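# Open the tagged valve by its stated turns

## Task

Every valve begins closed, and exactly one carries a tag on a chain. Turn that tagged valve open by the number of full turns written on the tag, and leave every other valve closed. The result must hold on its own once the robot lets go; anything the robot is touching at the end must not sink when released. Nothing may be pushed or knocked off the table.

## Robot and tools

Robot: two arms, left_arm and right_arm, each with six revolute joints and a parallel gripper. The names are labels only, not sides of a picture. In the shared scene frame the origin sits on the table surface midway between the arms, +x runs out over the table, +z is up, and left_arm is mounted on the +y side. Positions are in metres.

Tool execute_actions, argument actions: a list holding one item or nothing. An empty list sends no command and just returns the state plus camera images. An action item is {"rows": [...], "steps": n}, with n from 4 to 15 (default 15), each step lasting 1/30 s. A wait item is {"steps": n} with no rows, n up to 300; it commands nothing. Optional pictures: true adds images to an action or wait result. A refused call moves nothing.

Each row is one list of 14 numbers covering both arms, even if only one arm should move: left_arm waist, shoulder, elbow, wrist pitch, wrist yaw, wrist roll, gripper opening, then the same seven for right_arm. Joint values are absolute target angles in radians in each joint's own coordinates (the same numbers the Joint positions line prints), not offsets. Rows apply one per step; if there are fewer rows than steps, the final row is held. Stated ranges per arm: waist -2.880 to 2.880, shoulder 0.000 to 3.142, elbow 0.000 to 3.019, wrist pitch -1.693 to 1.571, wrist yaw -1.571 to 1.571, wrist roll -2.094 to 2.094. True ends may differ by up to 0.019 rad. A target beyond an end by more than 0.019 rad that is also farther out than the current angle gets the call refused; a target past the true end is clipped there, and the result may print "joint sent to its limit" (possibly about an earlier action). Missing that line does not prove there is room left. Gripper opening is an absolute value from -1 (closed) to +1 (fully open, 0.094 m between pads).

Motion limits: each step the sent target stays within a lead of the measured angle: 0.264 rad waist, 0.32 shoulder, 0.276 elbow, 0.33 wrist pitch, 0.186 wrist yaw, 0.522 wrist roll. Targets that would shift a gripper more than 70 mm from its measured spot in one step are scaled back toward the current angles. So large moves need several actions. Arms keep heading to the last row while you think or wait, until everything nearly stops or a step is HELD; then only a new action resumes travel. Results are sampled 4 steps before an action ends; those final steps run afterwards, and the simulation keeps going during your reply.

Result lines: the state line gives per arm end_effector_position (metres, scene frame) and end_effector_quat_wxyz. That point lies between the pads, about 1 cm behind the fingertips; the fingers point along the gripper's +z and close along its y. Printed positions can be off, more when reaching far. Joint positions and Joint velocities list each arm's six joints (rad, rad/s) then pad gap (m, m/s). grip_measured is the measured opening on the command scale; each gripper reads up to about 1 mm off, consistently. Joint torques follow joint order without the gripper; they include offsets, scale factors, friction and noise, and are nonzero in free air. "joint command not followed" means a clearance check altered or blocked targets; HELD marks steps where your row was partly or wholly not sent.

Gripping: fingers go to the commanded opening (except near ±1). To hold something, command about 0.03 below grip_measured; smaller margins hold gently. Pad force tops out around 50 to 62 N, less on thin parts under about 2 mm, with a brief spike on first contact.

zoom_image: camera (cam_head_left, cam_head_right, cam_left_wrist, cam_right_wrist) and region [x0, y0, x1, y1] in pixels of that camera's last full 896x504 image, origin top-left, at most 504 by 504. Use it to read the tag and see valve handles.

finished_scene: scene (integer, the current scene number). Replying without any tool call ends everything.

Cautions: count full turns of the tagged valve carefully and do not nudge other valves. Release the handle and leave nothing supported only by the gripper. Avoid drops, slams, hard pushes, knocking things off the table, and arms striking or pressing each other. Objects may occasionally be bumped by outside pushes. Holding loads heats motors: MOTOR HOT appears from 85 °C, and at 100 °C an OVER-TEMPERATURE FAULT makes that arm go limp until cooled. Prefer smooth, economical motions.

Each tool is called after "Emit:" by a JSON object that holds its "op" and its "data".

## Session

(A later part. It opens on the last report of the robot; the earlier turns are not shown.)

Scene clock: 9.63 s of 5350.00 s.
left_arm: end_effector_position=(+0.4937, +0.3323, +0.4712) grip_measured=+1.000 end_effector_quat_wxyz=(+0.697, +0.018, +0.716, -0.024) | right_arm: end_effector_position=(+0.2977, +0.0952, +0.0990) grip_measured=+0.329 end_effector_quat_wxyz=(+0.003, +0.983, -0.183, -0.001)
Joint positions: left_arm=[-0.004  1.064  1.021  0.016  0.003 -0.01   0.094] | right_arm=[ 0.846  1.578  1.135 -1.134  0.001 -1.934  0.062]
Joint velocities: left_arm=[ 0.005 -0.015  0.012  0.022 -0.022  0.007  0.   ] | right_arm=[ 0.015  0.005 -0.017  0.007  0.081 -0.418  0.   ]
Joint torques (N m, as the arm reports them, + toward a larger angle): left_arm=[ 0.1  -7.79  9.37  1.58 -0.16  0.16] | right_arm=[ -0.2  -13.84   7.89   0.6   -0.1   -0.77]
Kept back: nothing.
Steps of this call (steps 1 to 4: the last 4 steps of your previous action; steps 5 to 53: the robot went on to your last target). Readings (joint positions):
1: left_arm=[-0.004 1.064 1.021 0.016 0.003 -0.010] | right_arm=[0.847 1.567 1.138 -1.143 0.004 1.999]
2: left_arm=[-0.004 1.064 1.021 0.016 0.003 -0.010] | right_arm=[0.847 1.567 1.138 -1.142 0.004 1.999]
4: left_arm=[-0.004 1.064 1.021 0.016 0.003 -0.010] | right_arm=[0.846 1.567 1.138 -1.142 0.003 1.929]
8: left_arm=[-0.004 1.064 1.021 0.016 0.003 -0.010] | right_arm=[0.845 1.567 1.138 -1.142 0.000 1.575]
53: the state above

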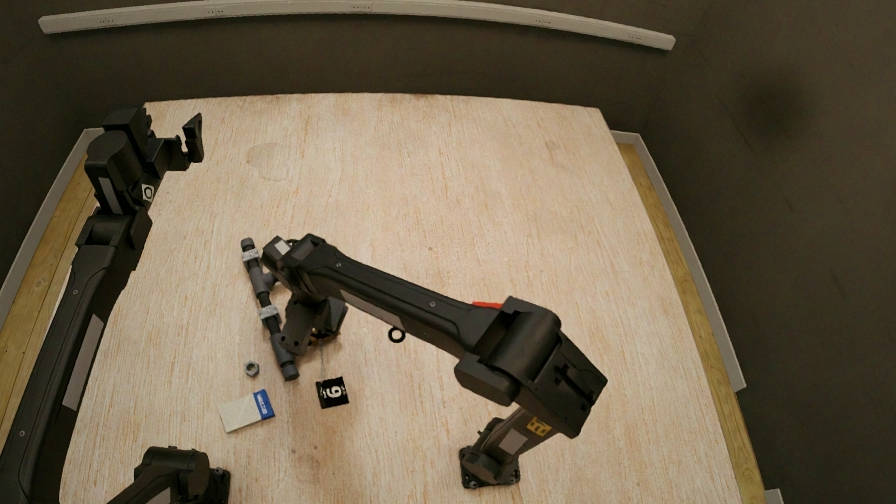

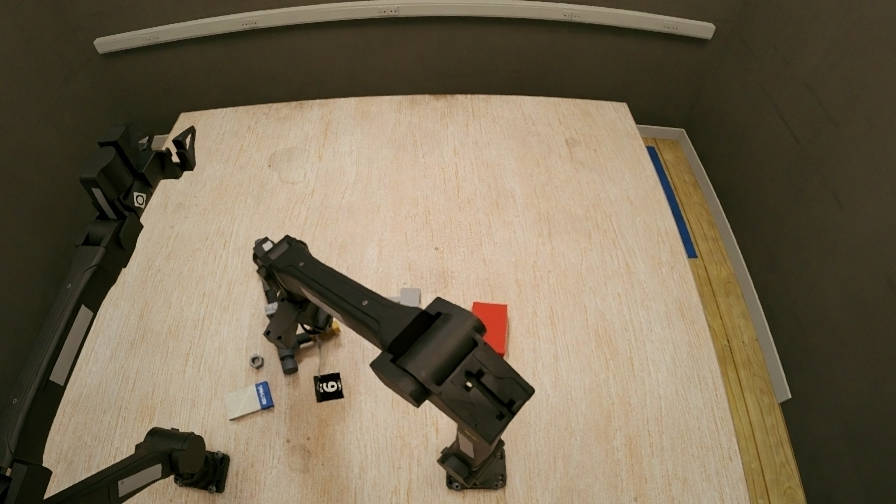

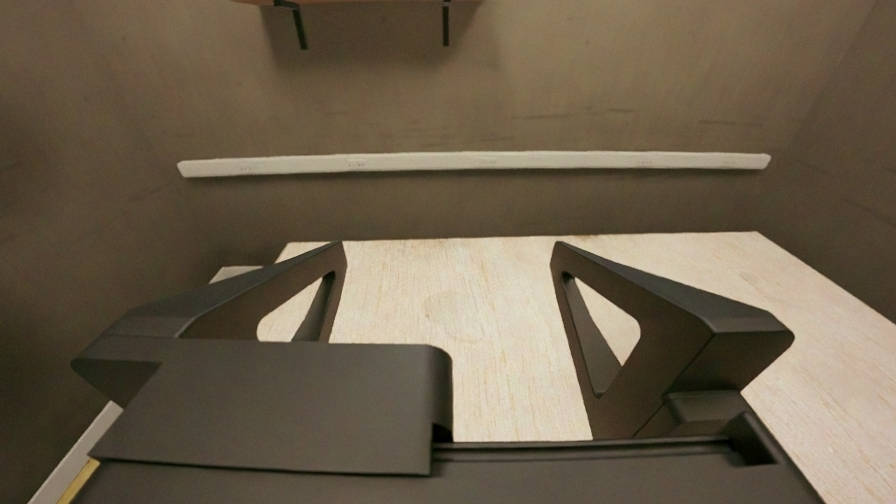

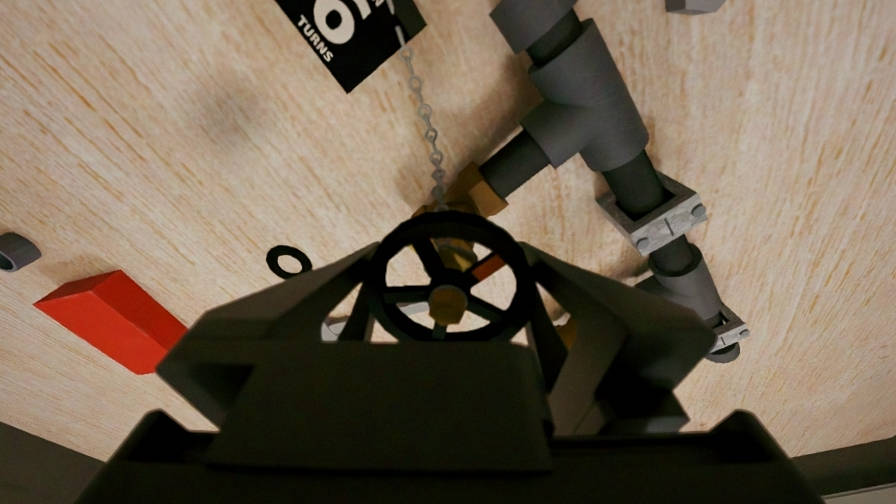

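Emit:
{"op": "execute_actions", "data": {"actions": [{"rows":[[0,1.064,1.026,0.016,0,0,1,0.845,1.55,1.163,-1.14,0,-2.0,0.7],[0,1.064,1.026,0.016,0,0,1,0.845,1.55,1.163,-1.14,0,-2.0,0.7],[0,1.064,1.026,0.016,0,0,1,0.845,1.55,1.163,-1.14,0,-2.0,0.7],[0,1.064,1.026,0.016,0,0,1,0.845,1.55,1.163,-1.14,0,2.05,0.7]],"steps":4}]}}

Emit:
{"op": "execute_actions", "data": {"actions": [{"steps":50}]}}

Emit:
{"op": "execute_actions", "data": {"actions": [{"rows":[[0,1.064,1.026,0.016,0,0,1,0.845,1.55,1.163,-1.14,0,2,0.5],[0,1.064,1.026,0.016,0,0,1,0.845,1.55,1.163,-1.14,0,2,0.42],[0,1.064,1.026,0.016,0,0,1,0.845,1.55,1.163,-1.14,0,2,0.28],[0,1.064,1.026,0.016,0,0,1,0.845,1.55,1.163,-1.14,0,2,0.28],[0,1.064,1.026,0.016,0,0,1,0.845,1.55,1.163,-1.14,0,2,0.28],[0,1.064,1.026,0.016,0,0,1,0.845,1.55,1.163,-1.14,0,-2.05,0.28]],"steps":6}]}}

Emit:
{"op": "execute_actions", "data": {"actions": [{"steps":53}]}}

Emit:
{"op": "execute_actions", "data": {"actions": [{"rows":[[0,1.064,1.026,0.016,0,0,1,0.845,1.55,1.163,-1.14,0,-2.0,0.7],[0,1.064,1.026,0.016,0,0,1,0.845,1.55,1.163,-1.14,0,-2.0,0.7],[0,1.064,1.026,0.016,0,0,1,0.845,1.55,1.163,-1.14,0,-2.0,0.7],[0,1.064,1.026,0.016,0,0,1,0.845,1.55,1.163,-1.14,0,2.05,0.7]],"steps":4}]}}

Emit:
{"op": "execute_actions", "data": {"actions": [{"steps":50}]}}

Emit:
{"op": "execute_actions", "data": {"actions": [{"rows":[[0,1.064,1.026,0.016,0,0,1,0.845,1.55,1.163,-1.14,0,2,0.5],[0,1.064,1.026,0.016,0,0,1,0.845,1.55,1.163,-1.14,0,2,0.42],[0,1.064,1.026,0.016,0,0,1,0.845,1.55,1.163,-1.14,0,2,0.28],[0,1.064,1.026,0.016,0,0,1,0.845,1.55,1.163,-1.14,0,2,0.28],[0,1.064,1.026,0.016,0,0,1,0.845,1.55,1.163,-1.14,0,2,0.28],[0,1.064,1.026,0.016,0,0,1,0.845,1.55,1.163,-1.14,0,-2.05,0.28]],"steps":6}]}}

Emit:
{"op": "execute_actions", "data": {"actions": [{"steps":53}], "pictures": true}}

Scene clock: 10.30 s of 5350.00 s.
left_arm: end_effector_position=(+0.4937, +0.3323, +0.4712) grip_measured=+1.000 end_effector_quat_wxyz=(+0.697, +0.018, +0.716, -0.024) | right_arm: end_effector_position=(+0.2978, +0.0951, +0.0990) grip_measured=+0.329 end_effector_quat_wxyz=(+0.003, +0.988, -0.157, -0.001)
Joint positions: left_arm=[-0.004  1.064  1.021  0.016  0.003 -0.01   0.094] | right_arm=[ 0.846  1.578  1.135 -1.134  0.002 -1.986  0.062]
Joint velocities: left_arm=[-0.015  0.005  0.007 -0.007  0.022  0.066  0.   ] | right_arm=[-0.005 -0.024 -0.012 -0.007 -0.051 -0.007  0.001]
Joint torques (N m, as the arm reports them, + toward a larger angle): left_arm=[ 0.19 -7.76  9.38  1.6  -0.16  0.15] | right_arm=[ -0.16 -13.89   7.87   0.61  -0.12  -0.76]
Kept back: the last 4 steps of this action.
Steps of this call (steps 1 to 20: the robot went on to your last target). Readings (joint positions):
1: left_arm=[-0.004 1.064 1.021 0.016 0.003 -0.010] | right_arm=[0.846 1.578 1.135 -1.135 0.002 -1.944]
2: left_arm=[-0.004 1.064 1.021 0.016 0.003 -0.010] | right_arm=[0.846 1.578 1.135 -1.134 0.002 -1.953]
4: left_arm=[-0.004 1.064 1.021 0.016 0.003 -0.010] | right_arm=[0.846 1.578 1.135 -1.134 0.002 -1.965]
8: left_arm=[-0.004 1.064 1.021 0.016 0.003 -0.010] | right_arm=[0.846 1.578 1.135 -1.134 0.002 -1.978]
20: the state above

Scene clock: 11.97 s of 5350.00 s.
left_arm: end_effector_position=(+0.4937, +0.3323, +0.4712) grip_measured=+1.000 end_effector_quat_wxyz=(+0.697, +0.018, +0.716, -0.024) | right_arm: end_effector_position=(+0.2978, +0.0951, +0.1004) grip_measured=+0.698 end_effector_quat_wxyz=(+0.001, +0.545, +0.838, -0.002)
Joint positions: left_arm=[-0.004  1.064  1.021  0.016  0.003 -0.01   0.094] | right_arm=[ 0.846  1.575  1.135 -1.135  0.002  1.994  0.08 ]
Joint velocities: left_arm=[ 0.015 -0.005 -0.007 -0.027  0.022  0.022  0.   ] | right_arm=[-0.005 -0.015  0.002  0.002  0.022  0.256 -0.   ]
Joint torques (N m, as the arm reports them, + toward a larger angle): left_arm=[ 0.28 -7.83  9.36  1.63 -0.15  0.16] | right_arm=[  0.37 -14.85   8.75   0.19   0.07   0.06]
Kept back: nothing.
Steps of this call (steps 1 to 4: the last 4 steps of your previous action; steps 5 to 50: the robot went on to your last target). Readings (joint positions):
1: left_arm=[-0.004 1.064 1.021 0.016 0.003 -0.010] | right_arm=[0.846 1.578 1.135 -1.134 0.002 -1.986]
2: left_arm=[-0.004 1.064 1.021 0.016 0.003 -0.010] | right_arm=[0.846 1.577 1.135 -1.134 0.002 -1.987]
4: left_arm=[-0.004 1.064 1.021 0.016 0.003 -0.010] | right_arm=[0.846 1.575 1.135 -1.134 0.002 -1.912]
8: left_arm=[-0.004 1.064 1.021 0.016 0.003 -0.010] | right_arm=[0.846 1.575 1.135 -1.134 0.002 -1.519]
50: the state above

Scene clock: 12.03 s of 5350.00 s.
left_arm: end_effector_position=(+0.4937, +0.3323, +0.4712) grip_measured=+1.000 end_effector_quat_wxyz=(+0.697, +0.018, +0.716, -0.024) | right_arm: end_effector_position=(+0.2979, +0.0952, +0.1004) grip_measured=+0.472 end_effector_quat_wxyz=(+0.001, +0.546, +0.838, -0.002)
Joint positions: left_arm=[-0.004  1.064  1.021  0.016  0.003 -0.01   0.094] | right_arm=[ 0.846  1.575  1.135 -1.134  0.002  1.996  0.069]
Joint velocities: left_arm=[-0.005 -0.024 -0.012  0.017  0.037  0.037  0.   ] | right_arm=[-0.005 -0.024 -0.007 -0.007 -0.007 -0.051 -0.101]
Joint torques (N m, as the arm reports them, + toward a larger angle): left_arm=[ 0.36 -7.96  9.36  1.64 -0.15  0.16] | right_arm=[  0.39 -14.76   8.78   0.21   0.07  -0.01]
Steps of this call (steps 1 to 2: the first 2 steps of this action). Readings (joint positions):
1: left_arm=[-0.004 1.064 1.021 0.016 0.003 -0.010] | right_arm=[0.846 1.575 1.135 -1.134 0.002 1.996]
2: the state above

Scene clock: 13.80 s of 5350.00 s.
left_arm: end_effector_position=(+0.4937, +0.3323, +0.4712) grip_measured=+1.000 end_effector_quat_wxyz=(+0.697, +0.018, +0.716, -0.024) | right_arm: end_effector_position=(+0.2977, +0.0950, +0.0966) grip_measured=+0.296 end_effector_quat_wxyz=(+0.008, +0.983, -0.183, +0.003)
Joint positions: left_arm=[-0.004  1.064  1.021  0.016  0.003 -0.01   0.094] | right_arm=[ 0.85   1.583  1.133 -1.132  0.012 -1.929  0.061]
Joint velocities: left_arm=[ 0.005  0.005 -0.002 -0.012  0.051 -0.007  0.   ] | right_arm=[-0.015 -0.005 -0.007 -0.022  0.022 -0.418  0.   ]
Joint torques (N m, as the arm reports them, + toward a larger angle): left_arm=[ 0.2  -7.81  9.38  1.62 -0.15  0.15] | right_arm=[  0.   -15.68   8.83   0.07  -0.59  -0.78]
Kept back: nothing.
Steps of this call (steps 1 to 4: the last 4 steps of your previous action; steps 5 to 53: the robot went on to your last target). Readings (joint positions):
1: left_arm=[-0.004 1.064 1.021 0.016 0.003 -0.010] | right_arm=[0.846 1.575 1.135 -1.135 0.001 1.996]
2: left_arm=[-0.004 1.064 1.021 0.016 0.003 -0.010] | right_arm=[0.846 1.574 1.135 -1.135 0.001 1.996]
4: left_arm=[-0.004 1.064 1.021 0.016 0.003 -0.010] | right_arm=[0.846 1.574 1.135 -1.136 0.000 1.927]
8: left_arm=[-0.004 1.064 1.021 0.016 0.003 -0.010] | right_arm=[0.846 1.574 1.135 -1.138 0.000 1.573]
53: the state above

Scene clock: 13.83 s of 5350.00 s.
left_arm: end_effector_position=(+0.4937, +0.3323, +0.4712) grip_measured=+1.000 end_effector_quat_wxyz=(+0.697, +0.018, +0.716, -0.024) | right_arm: end_effector_position=(+0.2976, +0.0950, +0.0966) grip_measured=+0.296 end_effector_quat_wxyz=(+0.008, +0.984, -0.177, +0.002)
Joint positions: left_arm=[-0.004  1.064  1.021  0.016  0.003 -0.01   0.094] | right_arm=[ 0.85   1.583  1.133 -1.132  0.012 -1.94   0.061]
Joint velocities: left_arm=[-0.005 -0.005 -0.002  0.002  0.066  0.007  0.   ] | right_arm=[-0.005 -0.015  0.002 -0.012  0.007 -0.33  -0.001]
Joint torques (N m, as the arm reports them, + toward a larger angle): left_arm=[ 0.08 -7.84  9.36  1.58 -0.16  0.15] | right_arm=[  0.13 -15.67   8.81   0.03  -0.58  -0.8 ]
Kept back: the last 4 steps of this action.
Steps of this call (step 1: the robot went on to your last target). Readings (joint positions):
1: the state above

Scene clock: 15.50 s of 5350.00 s.
left_arm: end_effector_position=(+0.4937, +0.3323, +0.4712) grip_measured=+1.000 end_effector_quat_wxyz=(+0.697, +0.018, +0.716, -0.024) | right_arm: end_effector_position=(+0.2968, +0.0961, +0.0994) grip_measured=+0.698 end_effector_quat_wxyz=(+0.001, +0.545, +0.839, -0.002)
Joint positions: left_arm=[-0.004  1.064  1.021  0.016  0.003 -0.01   0.094] | right_arm=[ 0.85   1.576  1.134 -1.132  0.004  1.996  0.08 ]
Joint velocities: left_arm=[-0.015 -0.005 -0.007  0.002 -0.022 -0.051  0.   ] | right_arm=[ 0.015 -0.005  0.007  0.002 -0.081  0.315 -0.001]
Joint torques (N m, as the arm reports them, + toward a larger angle): left_arm=[ 0.15 -7.8   9.41  1.6  -0.15  0.15] | right_arm=[  0.   -15.05   8.9    0.1   -0.01   0.08]
Kept back: nothing.
Steps of this call (steps 1 to 4: the last 4 steps of your previous action; steps 5 to 50: the robot went on to your last target). Readings (joint positions):
1: left_arm=[-0.004 1.064 1.021 0.016 0.003 -0.010] | right_arm=[0.850 1.583 1.133 -1.132 0.010 -1.948]
2: left_arm=[-0.004 1.064 1.021 0.016 0.003 -0.010] | right_arm=[0.850 1.582 1.133 -1.132 0.007 -1.956]
4: left_arm=[-0.004 1.064 1.021 0.016 0.003 -0.010] | right_arm=[0.850 1.577 1.134 -1.132 0.004 -1.889]
8: left_arm=[-0.004 1.064 1.021 0.016 0.003 -0.010] | right_arm=[0.850 1.577 1.134 -1.132 0.004 -1.496]
50: the state above

Scene clock: 15.57 s of 5350.00 s.
left_arm: end_effector_position=(+0.4937, +0.3323, +0.4712) grip_measured=+1.000 end_effector_quat_wxyz=(+0.697, +0.018, +0.716, -0.024) | right_arm: end_effector_position=(+0.2968, +0.0961, +0.0994) grip_measured=+0.472 end_effector_quat_wxyz=(+0.001, +0.546, +0.838, -0.002)
Joint positions: left_arm=[-0.004  1.064  1.021  0.016  0.003 -0.01   0.094] | right_arm=[ 0.85   1.576  1.134 -1.132  0.004  1.998  0.069]
Joint velocities: left_arm=[-0.005  0.005 -0.007 -0.017  0.095 -0.051  0.   ] | right_arm=[-0.005 -0.015  0.002 -0.012  0.007 -0.051 -0.101]
Joint torques (N m, as the arm reports them, + toward a larger angle): left_arm=[ 0.22 -7.78  9.36  1.6  -0.15  0.15] | right_arm=[  0.19 -14.87   8.87   0.11  -0.02  -0.02]
Steps of this call (steps 1 to 2: the first 2 steps of this action). Readings (joint positions):
1: left_arm=[-0.004 1.064 1.021 0.016 0.003 -0.010] | right_arm=[0.850 1.576 1.134 -1.132 0.004 1.998]
2: the state above

Scene clock: 17.33 s of 5350.00 s.
left_arm: end_effector_position=(+0.4937, +0.3323, +0.4712) grip_measured=+1.000 end_effector_quat_wxyz=(+0.697, +0.018, +0.716, -0.024) | right_arm: end_effector_position=(+0.2983, +0.0944, +0.0953) grip_measured=+0.292 end_effector_quat_wxyz=(+0.009, +0.983, -0.185, +0.002)
Joint positions: left_arm=[-0.004  1.064  1.021  0.016  0.003 -0.01   0.094] | right_arm=[ 0.848  1.586  1.134 -1.132  0.013 -1.927  0.061]
Joint velocities: left_arm=[-0.024 -0.015 -0.002 -0.012 -0.037  0.037  0.   ] | right_arm=[-0.005  0.005 -0.002 -0.007  0.037 -0.388 -0.   ]
Joint torques (N m, as the arm reports them, + toward a larger angle): left_arm=[ 0.31 -7.76  9.38  1.6  -0.15  0.15] | right_arm=[  0.04 -15.91   8.75   0.03  -0.61  -0.79]
Kept back: nothing.
Steps of this call (steps 1 to 4: the last 4 steps of your previous action; steps 5 to 53: the robot went on to your last target). Readings (joint positions):
1: left_arm=[-0.004 1.064 1.021 0.016 0.003 -0.010] | right_arm=[0.850 1.576 1.134 -1.132 0.004 1.998]
2: left_arm=[-0.004 1.064 1.021 0.016 0.003 -0.010] | right_arm=[0.850 1.576 1.134 -1.132 0.004 1.997]
4: left_arm=[-0.004 1.064 1.021 0.016 0.003 -0.010] | right_arm=[0.850 1.576 1.134 -1.132 0.003 1.927]
8: left_arm=[-0.004 1.064 1.021 0.016 0.003 -0.010] | right_arm=[0.850 1.576 1.134 -1.136 0.003 1.573]
53: the state above

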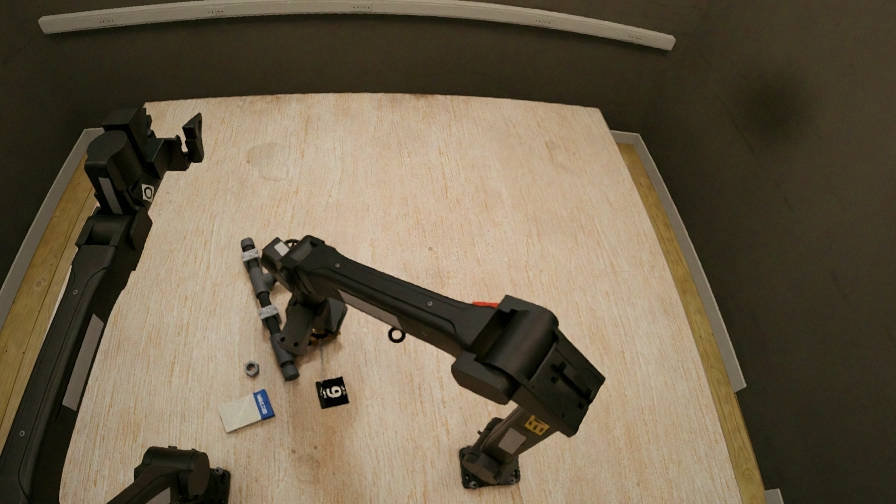

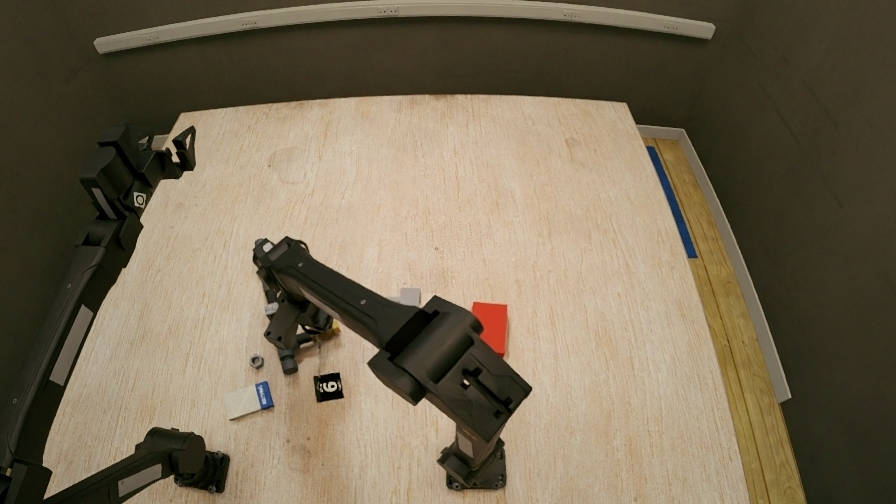

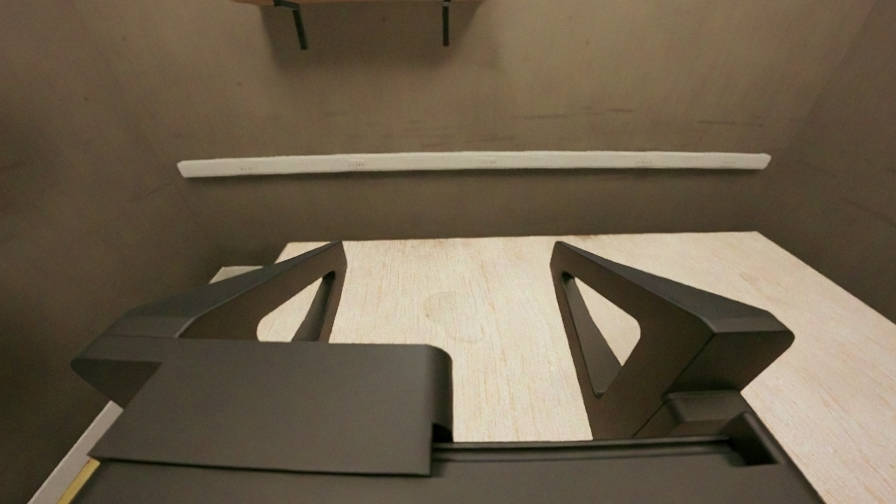

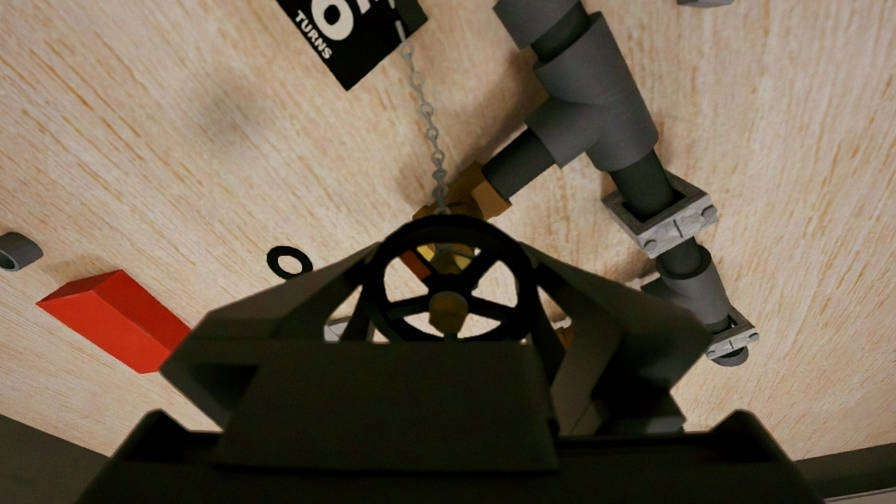

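Emit:
{"op": "execute_actions", "data": {"actions": [{"rows":[[0,1.064,1.026,0.016,0,0,1,0.845,1.54,1.172,-1.155,0,-2.0,0.7],[0,1.064,1.026,0.016,0,0,1,0.845,1.54,1.172,-1.155,0,-2.0,0.7],[0,1.064,1.026,0.016,0,0,1,0.845,1.54,1.172,-1.155,0,-2.0,0.7],[0,1.064,1.026,0.016,0,0,1,0.845,1.54,1.172,-1.155,0,2.05,0.7]],"steps":4}]}}

Emit:
{"op": "execute_actions", "data": {"actions": [{"steps":49}]}}

Emit:
{"op": "execute_actions", "data": {"actions": [{"rows":[[0,1.064,1.026,0.016,0,0,1,0.845,1.54,1.172,-1.155,0,2,0.5],[0,1.064,1.026,0.016,0,0,1,0.845,1.54,1.172,-1.155,0,2,0.42],[0,1.064,1.026,0.016,0,0,1,0.845,1.54,1.172,-1.155,0,2,0.28],[0,1.064,1.026,0.016,0,0,1,0.845,1.54,1.172,-1.155,0,2,0.28],[0,1.064,1.026,0.016,0,0,1,0.845,1.54,1.172,-1.155,0,2,0.28],[0,1.064,1.026,0.016,0,0,1,0.845,1.54,1.172,-1.155,0,-2.05,0.28]],"steps":6}]}}

Emit:
{"op": "execute_actions", "data": {"actions": [{"steps":51}]}}

Emit:
{"op": "execute_actions", "data": {"actions": [{"rows":[[0,1.064,1.026,0.016,0,0,1,0.845,1.54,1.172,-1.155,0,-2.0,0.7],[0,1.064,1.026,0.016,0,0,1,0.845,1.54,1.172,-1.155,0,-2.0,0.7],[0,1.064,1.026,0.016,0,0,1,0.845,1.54,1.172,-1.155,0,-2.0,0.7],[0,1.064,1.026,0.016,0,0,1,0.845,1.54,1.172,-1.155,0,2.05,0.7]],"steps":4}]}}

Emit:
{"op": "execute_actions", "data": {"actions": [{"steps":49}]}}

Emit:
{"op": "execute_actions", "data": {"actions": [{"rows":[[0,1.064,1.026,0.016,0,0,1,0.845,1.54,1.172,-1.155,0,2,0.5],[0,1.064,1.026,0.016,0,0,1,0.845,1.54,1.172,-1.155,0,2,0.42],[0,1.064,1.026,0.016,0,0,1,0.845,1.54,1.172,-1.155,0,2,0.28],[0,1.064,1.026,0.016,0,0,1,0.845,1.54,1.172,-1.155,0,2,0.28],[0,1.064,1.026,0.016,0,0,1,0.845,1.54,1.172,-1.155,0,2,0.28],[0,1.064,1.026,0.016,0,0,1,0.845,1.54,1.172,-1.155,0,-2.05,0.28]],"steps":6}]}}

Emit:
{"op": "execute_actions", "data": {"actions": [{"steps":51}]}}

Emit:
{"op": "execute_actions", "data": {"actions": [{"rows":[[0,1.064,1.026,0.016,0,0,1,0.845,1.54,1.172,-1.155,0,-2.0,0.7],[0,1.064,1.026,0.016,0,0,1,0.845,1.54,1.172,-1.155,0,-2.0,0.7],[0,1.064,1.026,0.016,0,0,1,0.845,1.54,1.172,-1.155,0,-2.0,0.7],[0,1.064,1.026,0.016,0,0,1,0.845,1.54,1.172,-1.155,0,2.05,0.7]],"steps":4}]}}

Emit:
{"op": "execute_actions", "data": {"actions": [{"steps":49}]}}

Emit:
{"op": "execute_actions", "data": {"actions": [{"rows":[[0,1.064,1.026,0.016,0,0,1,0.845,1.54,1.172,-1.155,0,2,0.5],[0,1.064,1.026,0.016,0,0,1,0.845,1.54,1.172,-1.155,0,2,0.42],[0,1.064,1.026,0.016,0,0,1,0.845,1.54,1.172,-1.155,0,2,0.28],[0,1.064,1.026,0.016,0,0,1,0.845,1.54,1.172,-1.155,0,2,0.28],[0,1.064,1.026,0.016,0,0,1,0.845,1.54,1.172,-1.155,0,2,0.28],[0,1.064,1.026,0.016,0,0,1,0.845,1.54,1.172,-1.155,0,-2.05,0.28]],"steps":6}]}}

Emit:
{"op": "execute_actions", "data": {"actions": [{"steps":53}], "pictures": true}}

Scene clock: 18.03 s of 5350.00 s.
left_arm: end_effector_position=(+0.4937, +0.3323, +0.4712) grip_measured=+1.000 end_effector_quat_wxyz=(+0.697, +0.018, +0.716, -0.024) | right_arm: end_effector_position=(+0.2983, +0.0944, +0.0951) grip_measured=+0.292 end_effector_quat_wxyz=(+0.010, +0.987, -0.158, +0.001)
Joint positions: left_arm=[-0.004  1.064  1.021  0.016  0.003 -0.01   0.094] | right_arm=[ 0.848  1.587  1.134 -1.132  0.013 -1.982  0.061]
Joint velocities: left_arm=[-0.005  0.005  0.002  0.007  0.022 -0.022  0.   ] | right_arm=[-0.005  0.015 -0.012 -0.007  0.007  0.037 -0.   ]
Joint torques (N m, as the arm reports them, + toward a larger angle): left_arm=[ 0.45 -7.7   9.37  1.62 -0.15  0.16] | right_arm=[  0.29 -16.15   8.79   0.1   -0.59  -0.84]
Kept back: the last 4 steps of this action.
Steps of this call (steps 1 to 21: the robot went on to your last target). Readings (joint positions):
1: left_arm=[-0.004 1.064 1.021 0.016 0.003 -0.010] | right_arm=[0.848 1.587 1.134 -1.132 0.013 -1.939]
2: left_arm=[-0.004 1.064 1.021 0.016 0.003 -0.010] | right_arm=[0.848 1.587 1.134 -1.132 0.013 -1.947]
4: left_arm=[-0.004 1.064 1.021 0.016 0.003 -0.010] | right_arm=[0.848 1.587 1.134 -1.132 0.013 -1.960]
8: left_arm=[-0.004 1.064 1.021 0.016 0.003 -0.010] | right_arm=[0.848 1.587 1.134 -1.132 0.013 -1.973]
21: the state above

Scene clock: 19.67 s of 5350.00 s.
left_arm: end_effector_position=(+0.4937, +0.3323, +0.4712) grip_measured=+1.000 end_effector_quat_wxyz=(+0.697, +0.018, +0.716, -0.024) | right_arm: end_effector_position=(+0.2966, +0.0947, +0.1039) grip_measured=+0.698 end_effector_quat_wxyz=(+0.002, +0.540, +0.842, +0.000)
Joint positions: left_arm=[-0.004  1.064  1.021  0.016  0.003 -0.01   0.094] | right_arm=[ 0.848  1.565  1.134 -1.138  0.004  1.983  0.08 ]
Joint velocities: left_arm=[-0.005  0.005 -0.002 -0.007  0.022  0.022  0.   ] | right_arm=[-0.005 -0.005  0.012 -0.002 -0.051  0.374  0.   ]
Joint torques (N m, as the arm reports them, + toward a larger angle): left_arm=[ 0.21 -7.8   9.38  1.62 -0.15  0.15] | right_arm=[  0.14 -14.9    9.54  -0.23  -0.01   0.08]
Kept back: nothing.
Steps of this call (steps 1 to 4: the last 4 steps of your previous action; steps 5 to 49: the robot went on to your last target). Readings (joint positions):
1: left_arm=[-0.004 1.064 1.021 0.016 0.003 -0.010] | right_arm=[0.848 1.587 1.134 -1.133 0.010 -1.982]
2: left_arm=[-0.004 1.064 1.021 0.016 0.003 -0.010] | right_arm=[0.848 1.584 1.134 -1.135 0.006 -1.984]
4: left_arm=[-0.004 1.064 1.021 0.016 0.003 -0.010] | right_arm=[0.848 1.575 1.134 -1.137 0.005 -1.910]
8: left_arm=[-0.004 1.064 1.021 0.016 0.003 -0.010] | right_arm=[0.848 1.566 1.134 -1.138 0.004 -1.517]
49: the state above

Scene clock: 19.73 s of 5350.00 s.
left_arm: end_effector_position=(+0.4937, +0.3323, +0.4712) grip_measured=+1.000 end_effector_quat_wxyz=(+0.697, +0.018, +0.716, -0.024) | right_arm: end_effector_position=(+0.2966, +0.0947, +0.1039) grip_measured=+0.472 end_effector_quat_wxyz=(+0.002, +0.542, +0.841, +0.000)
Joint positions: left_arm=[-0.004  1.064  1.021  0.016  0.003 -0.01   0.094] | right_arm=[ 0.848  1.565  1.134 -1.138  0.004  1.987  0.069]
Joint velocities: left_arm=[ 0.005 -0.005 -0.032 -0.007  0.022 -0.022  0.   ] | right_arm=[ 0.005  0.005 -0.002 -0.027  0.022 -0.007 -0.103]
Joint torques (N m, as the arm reports them, + toward a larger angle): left_arm=[ 0.1  -7.7   9.37  1.6  -0.15  0.14] | right_arm=[  0.2  -14.85   9.62  -0.23  -0.01   0.09]
Steps of this call (steps 1 to 2: the first 2 steps of this action). Readings (joint positions):
1: left_arm=[-0.004 1.064 1.021 0.016 0.003 -0.010] | right_arm=[0.848 1.565 1.134 -1.138 0.004 1.986]
2: the state above

Scene clock: 21.43 s of 5350.00 s.
left_arm: end_effector_position=(+0.4937, +0.3323, +0.4712) grip_measured=+1.000 end_effector_quat_wxyz=(+0.697, +0.018, +0.716, -0.024) | right_arm: end_effector_position=(+0.2979, +0.0951, +0.1004) grip_measured=+0.311 end_effector_quat_wxyz=(+0.006, +0.980, -0.198, +0.006)
Joint positions: left_arm=[-0.004  1.064  1.021  0.016  0.003 -0.01   0.094] | right_arm=[ 0.851  1.574  1.134 -1.134  0.016 -1.898  0.062]
Joint velocities: left_arm=[-0.005 -0.005  0.007 -0.007 -0.007 -0.007  0.   ] | right_arm=[-0.005  0.005  0.002  0.002 -0.037 -0.637 -0.001]
Joint torques (N m, as the arm reports them, + toward a larger angle): left_arm=[ 0.08 -7.75  9.4   1.62 -0.15  0.16] | right_arm=[ -0.02 -15.85   9.55  -0.39  -0.76  -0.78]
Kept back: nothing.
Steps of this call (steps 1 to 4: the last 4 steps of your previous action; steps 5 to 51: the robot went on to your last target). Readings (joint positions):
1: left_arm=[-0.004 1.064 1.021 0.016 0.003 -0.010] | right_arm=[0.848 1.565 1.134 -1.137 0.005 1.987]
2: left_arm=[-0.004 1.064 1.021 0.016 0.003 -0.010] | right_arm=[0.848 1.565 1.134 -1.137 0.005 1.986]
4: left_arm=[-0.004 1.064 1.021 0.016 0.003 -0.010] | right_arm=[0.848 1.565 1.134 -1.137 0.004 1.917]
8: left_arm=[-0.004 1.064 1.021 0.016 0.003 -0.010] | right_arm=[0.848 1.565 1.134 -1.139 0.004 1.563]
51: the state above

Scene clock: 21.47 s of 5350.00 s.
left_arm: end_effector_position=(+0.4937, +0.3323, +0.4712) grip_measured=+1.000 end_effector_quat_wxyz=(+0.697, +0.018, +0.716, -0.024) | right_arm: end_effector_position=(+0.2978, +0.0950, +0.1004) grip_measured=+0.311 end_effector_quat_wxyz=(+0.006, +0.982, -0.189, +0.006)
Joint positions: left_arm=[-0.004  1.064  1.021  0.016  0.003 -0.01   0.094] | right_arm=[ 0.851  1.574  1.134 -1.135  0.016 -1.915  0.062]
Joint velocities: left_arm=[ 0.005 -0.015 -0.007 -0.002 -0.022 -0.022  0.   ] | right_arm=[-0.005  0.005 -0.017 -0.017  0.037 -0.447 -0.   ]
Joint torques (N m, as the arm reports them, + toward a larger angle): left_arm=[ 0.24 -7.94  9.36  1.58 -0.15  0.15] | right_arm=[  0.   -15.81   9.38  -0.39  -0.77  -0.82]
Kept back: the last 4 steps of this action.
Steps of this call (step 1: the robot went on to your last target). Readings (joint positions):
1: the state above

Scene clock: 23.10 s of 5350.00 s.
left_arm: end_effector_position=(+0.4937, +0.3323, +0.4712) grip_measured=+1.000 end_effector_quat_wxyz=(+0.697, +0.018, +0.716, -0.024) | right_arm: end_effector_position=(+0.2960, +0.0959, +0.1043) grip_measured=+0.698 end_effector_quat_wxyz=(+0.002, +0.540, +0.842, +0.001)
Joint positions: left_arm=[-0.004  1.064  1.021  0.016  0.003 -0.01   0.094] | right_arm=[ 0.851  1.565  1.135 -1.138  0.004  1.987  0.08 ]
Joint velocities: left_arm=[-0.005 -0.015  0.007  0.007 -0.051  0.051  0.   ] | right_arm=[-0.005  0.005  0.002 -0.002 -0.022  0.388  0.001]
Joint torques (N m, as the arm reports them, + toward a larger angle): left_arm=[ 0.21 -7.8   9.36  1.59 -0.15  0.15] | right_arm=[ -0.07 -14.88   9.51  -0.22  -0.01   0.06]
Kept back: nothing.
Steps of this call (steps 1 to 4: the last 4 steps of your previous action; steps 5 to 49: the robot went on to your last target). Readings (joint positions):
1: left_arm=[-0.004 1.064 1.021 0.016 0.003 -0.010] | right_arm=[0.851 1.574 1.134 -1.135 0.012 -1.928]
2: left_arm=[-0.004 1.064 1.021 0.016 0.003 -0.010] | right_arm=[0.851 1.572 1.135 -1.136 0.007 -1.940]
4: left_arm=[-0.004 1.064 1.021 0.016 0.003 -0.010] | right_arm=[0.851 1.567 1.135 -1.138 0.005 -1.877]
8: left_arm=[-0.004 1.064 1.021 0.016 0.003 -0.010] | right_arm=[0.851 1.565 1.135 -1.138 0.004 -1.484]
49: the state above

Scene clock: 23.17 s of 5350.00 s.
left_arm: end_effector_position=(+0.4937, +0.3323, +0.4712) grip_measured=+1.000 end_effector_quat_wxyz=(+0.697, +0.018, +0.716, -0.024) | right_arm: end_effector_position=(+0.2960, +0.0959, +0.1043) grip_measured=+0.472 end_effector_quat_wxyz=(+0.002, +0.542, +0.841, +0.001)
Joint positions: left_arm=[-0.004  1.064  1.021  0.016  0.003 -0.01   0.094] | right_arm=[ 0.851  1.565  1.135 -1.138  0.004  1.99   0.069]
Joint velocities: left_arm=[ 0.005 -0.005 -0.002 -0.022  0.007  0.037  0.   ] | right_arm=[-0.005 -0.015  0.002  0.022 -0.022 -0.022 -0.102]
Joint torques (N m, as the arm reports them, + toward a larger angle): left_arm=[ 0.32 -7.76  9.38  1.6  -0.15  0.15] | right_arm=[  0.04 -14.78   9.53  -0.24  -0.02   0.07]
Steps of this call (steps 1 to 2: the first 2 steps of this action). Readings (joint positions):
1: left_arm=[-0.004 1.064 1.021 0.016 0.003 -0.010] | right_arm=[0.851 1.565 1.135 -1.138 0.004 1.990]
2: the state above

Scene clock: 24.87 s of 5350.00 s.
left_arm: end_effector_position=(+0.4937, +0.3323, +0.4712) grip_measured=+1.000 end_effector_quat_wxyz=(+0.697, +0.018, +0.716, -0.024) | right_arm: end_effector_position=(+0.2982, +0.0950, +0.1007) grip_measured=+0.313 end_effector_quat_wxyz=(+0.005, +0.980, -0.197, +0.005)
Joint positions: left_arm=[-0.004  1.064  1.021  0.016  0.003 -0.01   0.094] | right_arm=[ 0.85   1.575  1.135 -1.135  0.015 -1.9    0.062]
Joint velocities: left_arm=[-0.005  0.015  0.012 -0.007 -0.037 -0.022  0.   ] | right_arm=[-0.015 -0.005 -0.017 -0.012 -0.051 -0.608  0.001]
Joint torques (N m, as the arm reports them, + toward a larger angle): left_arm=[ 0.19 -7.81  9.38  1.61 -0.15  0.15] | right_arm=[ -0.31 -15.88   9.41  -0.35  -0.7   -0.75]
Kept back: nothing.
Steps of this call (steps 1 to 4: the last 4 steps of your previous action; steps 5 to 51: the robot went on to your last target). Readings (joint positions):
1: left_arm=[-0.004 1.064 1.021 0.016 0.003 -0.010] | right_arm=[0.851 1.565 1.135 -1.137 0.005 1.990]
2: left_arm=[-0.004 1.064 1.021 0.016 0.003 -0.010] | right_arm=[0.851 1.565 1.135 -1.137 0.005 1.988]
4: left_arm=[-0.004 1.064 1.021 0.016 0.003 -0.010] | right_arm=[0.850 1.565 1.135 -1.137 0.004 1.918]
8: left_arm=[-0.004 1.064 1.021 0.016 0.003 -0.010] | right_arm=[0.850 1.565 1.135 -1.140 0.002 1.563]
51: the state above

Scene clock: 24.90 s of 5350.00 s.
left_arm: end_effector_position=(+0.4937, +0.3323, +0.4712) grip_measured=+1.000 end_effector_quat_wxyz=(+0.697, +0.018, +0.716, -0.024) | right_arm: end_effector_position=(+0.2982, +0.0950, +0.1007) grip_measured=+0.313 end_effector_quat_wxyz=(+0.005, +0.982, -0.189, +0.005)
Joint positions: left_arm=[-0.004  1.064  1.021  0.016  0.003 -0.01   0.094] | right_arm=[ 0.85   1.575  1.135 -1.135  0.015 -1.918  0.062]
Joint velocities: left_arm=[-0.005 -0.024 -0.012  0.002 -0.037  0.051  0.   ] | right_arm=[-0.015 -0.015 -0.002 -0.002  0.022 -0.462 -0.001]
Joint torques (N m, as the arm reports them, + toward a larger angle): left_arm=[ 0.18 -7.79  9.36  1.6  -0.16  0.15] | right_arm=[ -0.01 -15.77   9.33  -0.38  -0.68  -0.74]
Kept back: the last 4 steps of this action.
Steps of this call (step 1: the robot went on to your last target). Readings (joint positions):
1: the state above

Scene clock: 26.53 s of 5350.00 s.
left_arm: end_effector_position=(+0.4937, +0.3323, +0.4712) grip_measured=+1.000 end_effector_quat_wxyz=(+0.697, +0.018, +0.716, -0.024) | right_arm: end_effector_position=(+0.2967, +0.0961, +0.1050) grip_measured=+0.698 end_effector_quat_wxyz=(+0.002, +0.541, +0.841, +0.002)
Joint positions: left_arm=[-0.004  1.064  1.021  0.016  0.003 -0.01   0.094] | right_arm=[ 0.85   1.565  1.136 -1.138  0.004  1.987  0.08 ]
Joint velocities: left_arm=[-0.015 -0.005 -0.007 -0.012 -0.022 -0.007  0.   ] | right_arm=[-0.015  0.015 -0.007 -0.002 -0.022  0.344  0.   ]
Joint torques (N m, as the arm reports them, + toward a larger angle): left_arm=[ 0.13 -7.86  9.39  1.6  -0.15  0.16] | right_arm=[ -0.1  -14.79   9.44  -0.2   -0.01   0.07]
Kept back: nothing.
Steps of this call (steps 1 to 4: the last 4 steps of your previous action; steps 5 to 49: the robot went on to your last target). Readings (joint positions):
1: left_arm=[-0.004 1.064 1.021 0.016 0.003 -0.010] | right_arm=[0.850 1.575 1.135 -1.136 0.011 -1.930]
2: left_arm=[-0.004 1.064 1.021 0.016 0.003 -0.010] | right_arm=[0.850 1.573 1.136 -1.136 0.007 -1.942]
4: left_arm=[-0.004 1.064 1.021 0.016 0.003 -0.010] | right_arm=[0.850 1.567 1.136 -1.138 0.004 -1.878]
8: left_arm=[-0.004 1.064 1.021 0.016 0.003 -0.010] | right_arm=[0.850 1.565 1.136 -1.138 0.004 -1.486]
49: the state above

Scene clock: 26.60 s of 5350.00 s.
left_arm: end_effector_position=(+0.4937, +0.3323, +0.4712) grip_measured=+1.000 end_effector_quat_wxyz=(+0.697, +0.018, +0.716, -0.024) | right_arm: end_effector_position=(+0.2967, +0.0961, +0.1050) grip_measured=+0.472 end_effector_quat_wxyz=(+0.002, +0.542, +0.840, +0.002)
Joint positions: left_arm=[-0.004  1.064  1.021  0.016  0.003 -0.01   0.094] | right_arm=[ 0.85   1.565  1.136 -1.138  0.004  1.99   0.069]
Joint velocities: left_arm=[ 0.005  0.015  0.002 -0.032 -0.022 -0.051  0.   ] | right_arm=[-0.015 -0.015  0.012 -0.002 -0.037 -0.154 -0.103]
Joint torques (N m, as the arm reports them, + toward a larger angle): left_arm=[ 0.25 -7.65  9.39  1.61 -0.14  0.14] | right_arm=[  0.03 -14.75   9.4   -0.25  -0.01   0.08]
Steps of this call (steps 1 to 2: the first 2 steps of this action). Readings (joint positions):
1: left_arm=[-0.004 1.064 1.021 0.016 0.003 -0.010] | right_arm=[0.850 1.565 1.136 -1.138 0.004 1.990]
2: the state above

Scene clock: 28.37 s of 5350.00 s.
left_arm: end_effector_position=(+0.4937, +0.3323, +0.4712) grip_measured=+1.000 end_effector_quat_wxyz=(+0.697, +0.018, +0.716, -0.024) | right_arm: end_effector_position=(+0.2983, +0.0945, +0.0997) grip_measured=+0.312 end_effector_quat_wxyz=(+0.007, +0.983, -0.184, +0.004)
Joint positions: left_arm=[-0.004  1.064  1.021  0.016  0.003 -0.01   0.094] | right_arm=[ 0.849  1.578  1.136 -1.138  0.013 -1.928  0.062]
Joint velocities: left_arm=[-0.005  0.015 -0.002 -0.022  0.007  0.022  0.   ] | right_arm=[ 0.015  0.005  0.002  0.012  0.066 -0.462  0.   ]
Joint torques (N m, as the arm reports them, + toward a larger angle): left_arm=[ 0.24 -7.85  9.4   1.6  -0.16  0.14] | right_arm=[ -0.05 -16.19   9.39  -0.3   -0.66  -0.82]
Kept back: nothing.
Steps of this call (steps 1 to 4: the last 4 steps of your previous action; steps 5 to 53: the robot went on to your last target). Readings (joint positions):
1: left_arm=[-0.004 1.064 1.021 0.016 0.003 -0.010] | right_arm=[0.850 1.565 1.136 -1.138 0.004 1.990]
2: left_arm=[-0.004 1.064 1.021 0.016 0.003 -0.010] | right_arm=[0.850 1.565 1.136 -1.138 0.004 1.989]
4: left_arm=[-0.004 1.064 1.021 0.016 0.003 -0.010] | right_arm=[0.850 1.565 1.136 -1.138 0.004 1.919]
8: left_arm=[-0.004 1.064 1.021 0.016 0.003 -0.010] | right_arm=[0.850 1.565 1.136 -1.141 0.003 1.564]
53: the state above

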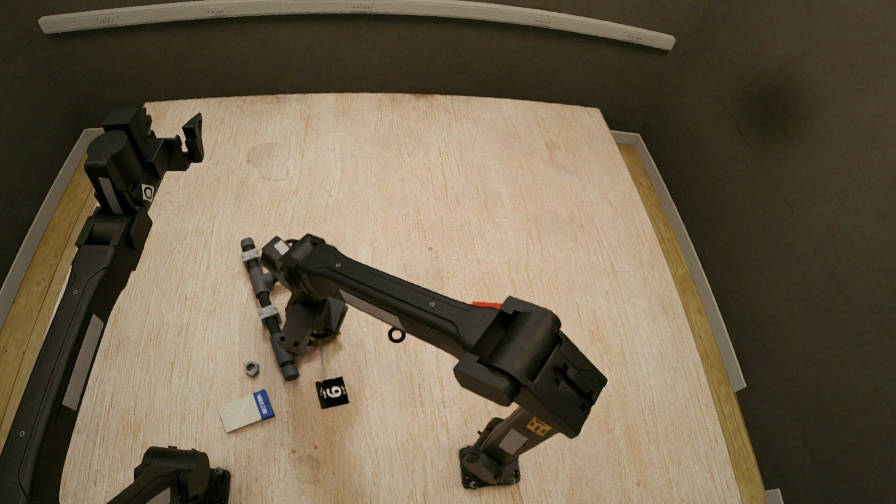

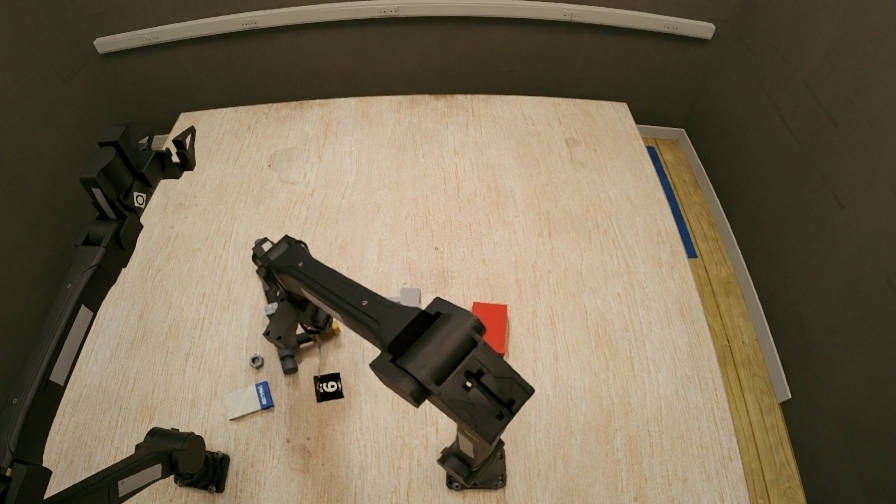

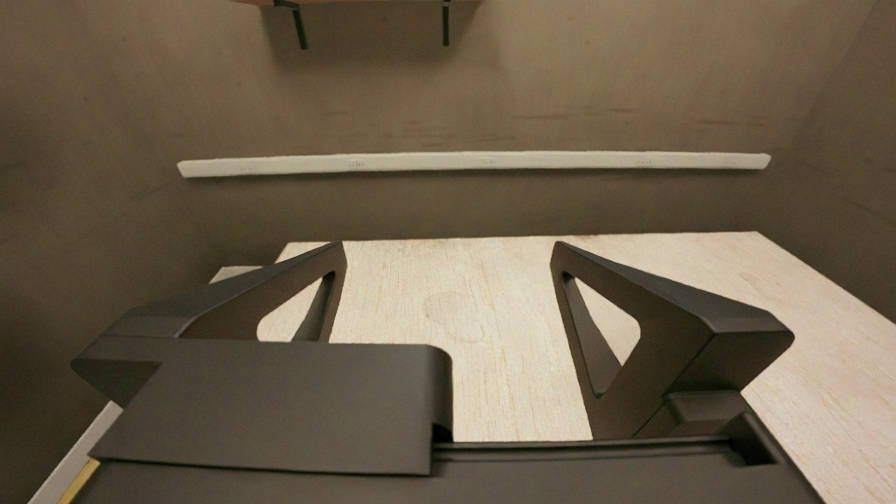

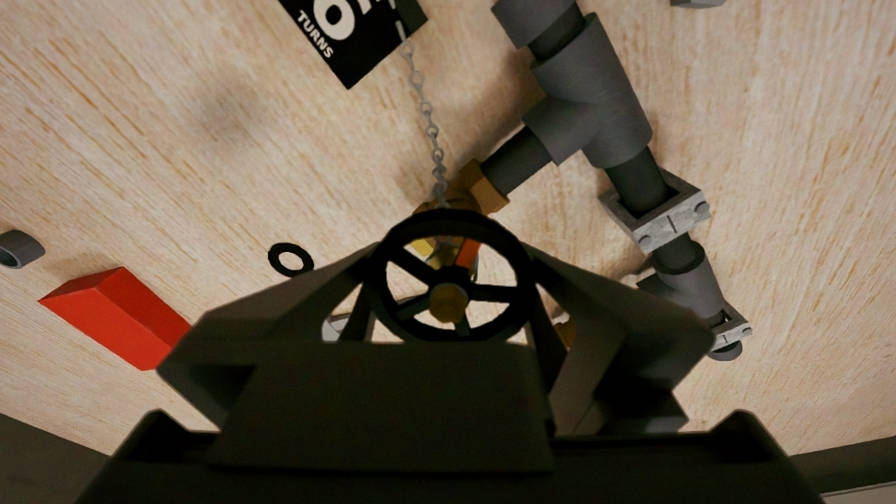

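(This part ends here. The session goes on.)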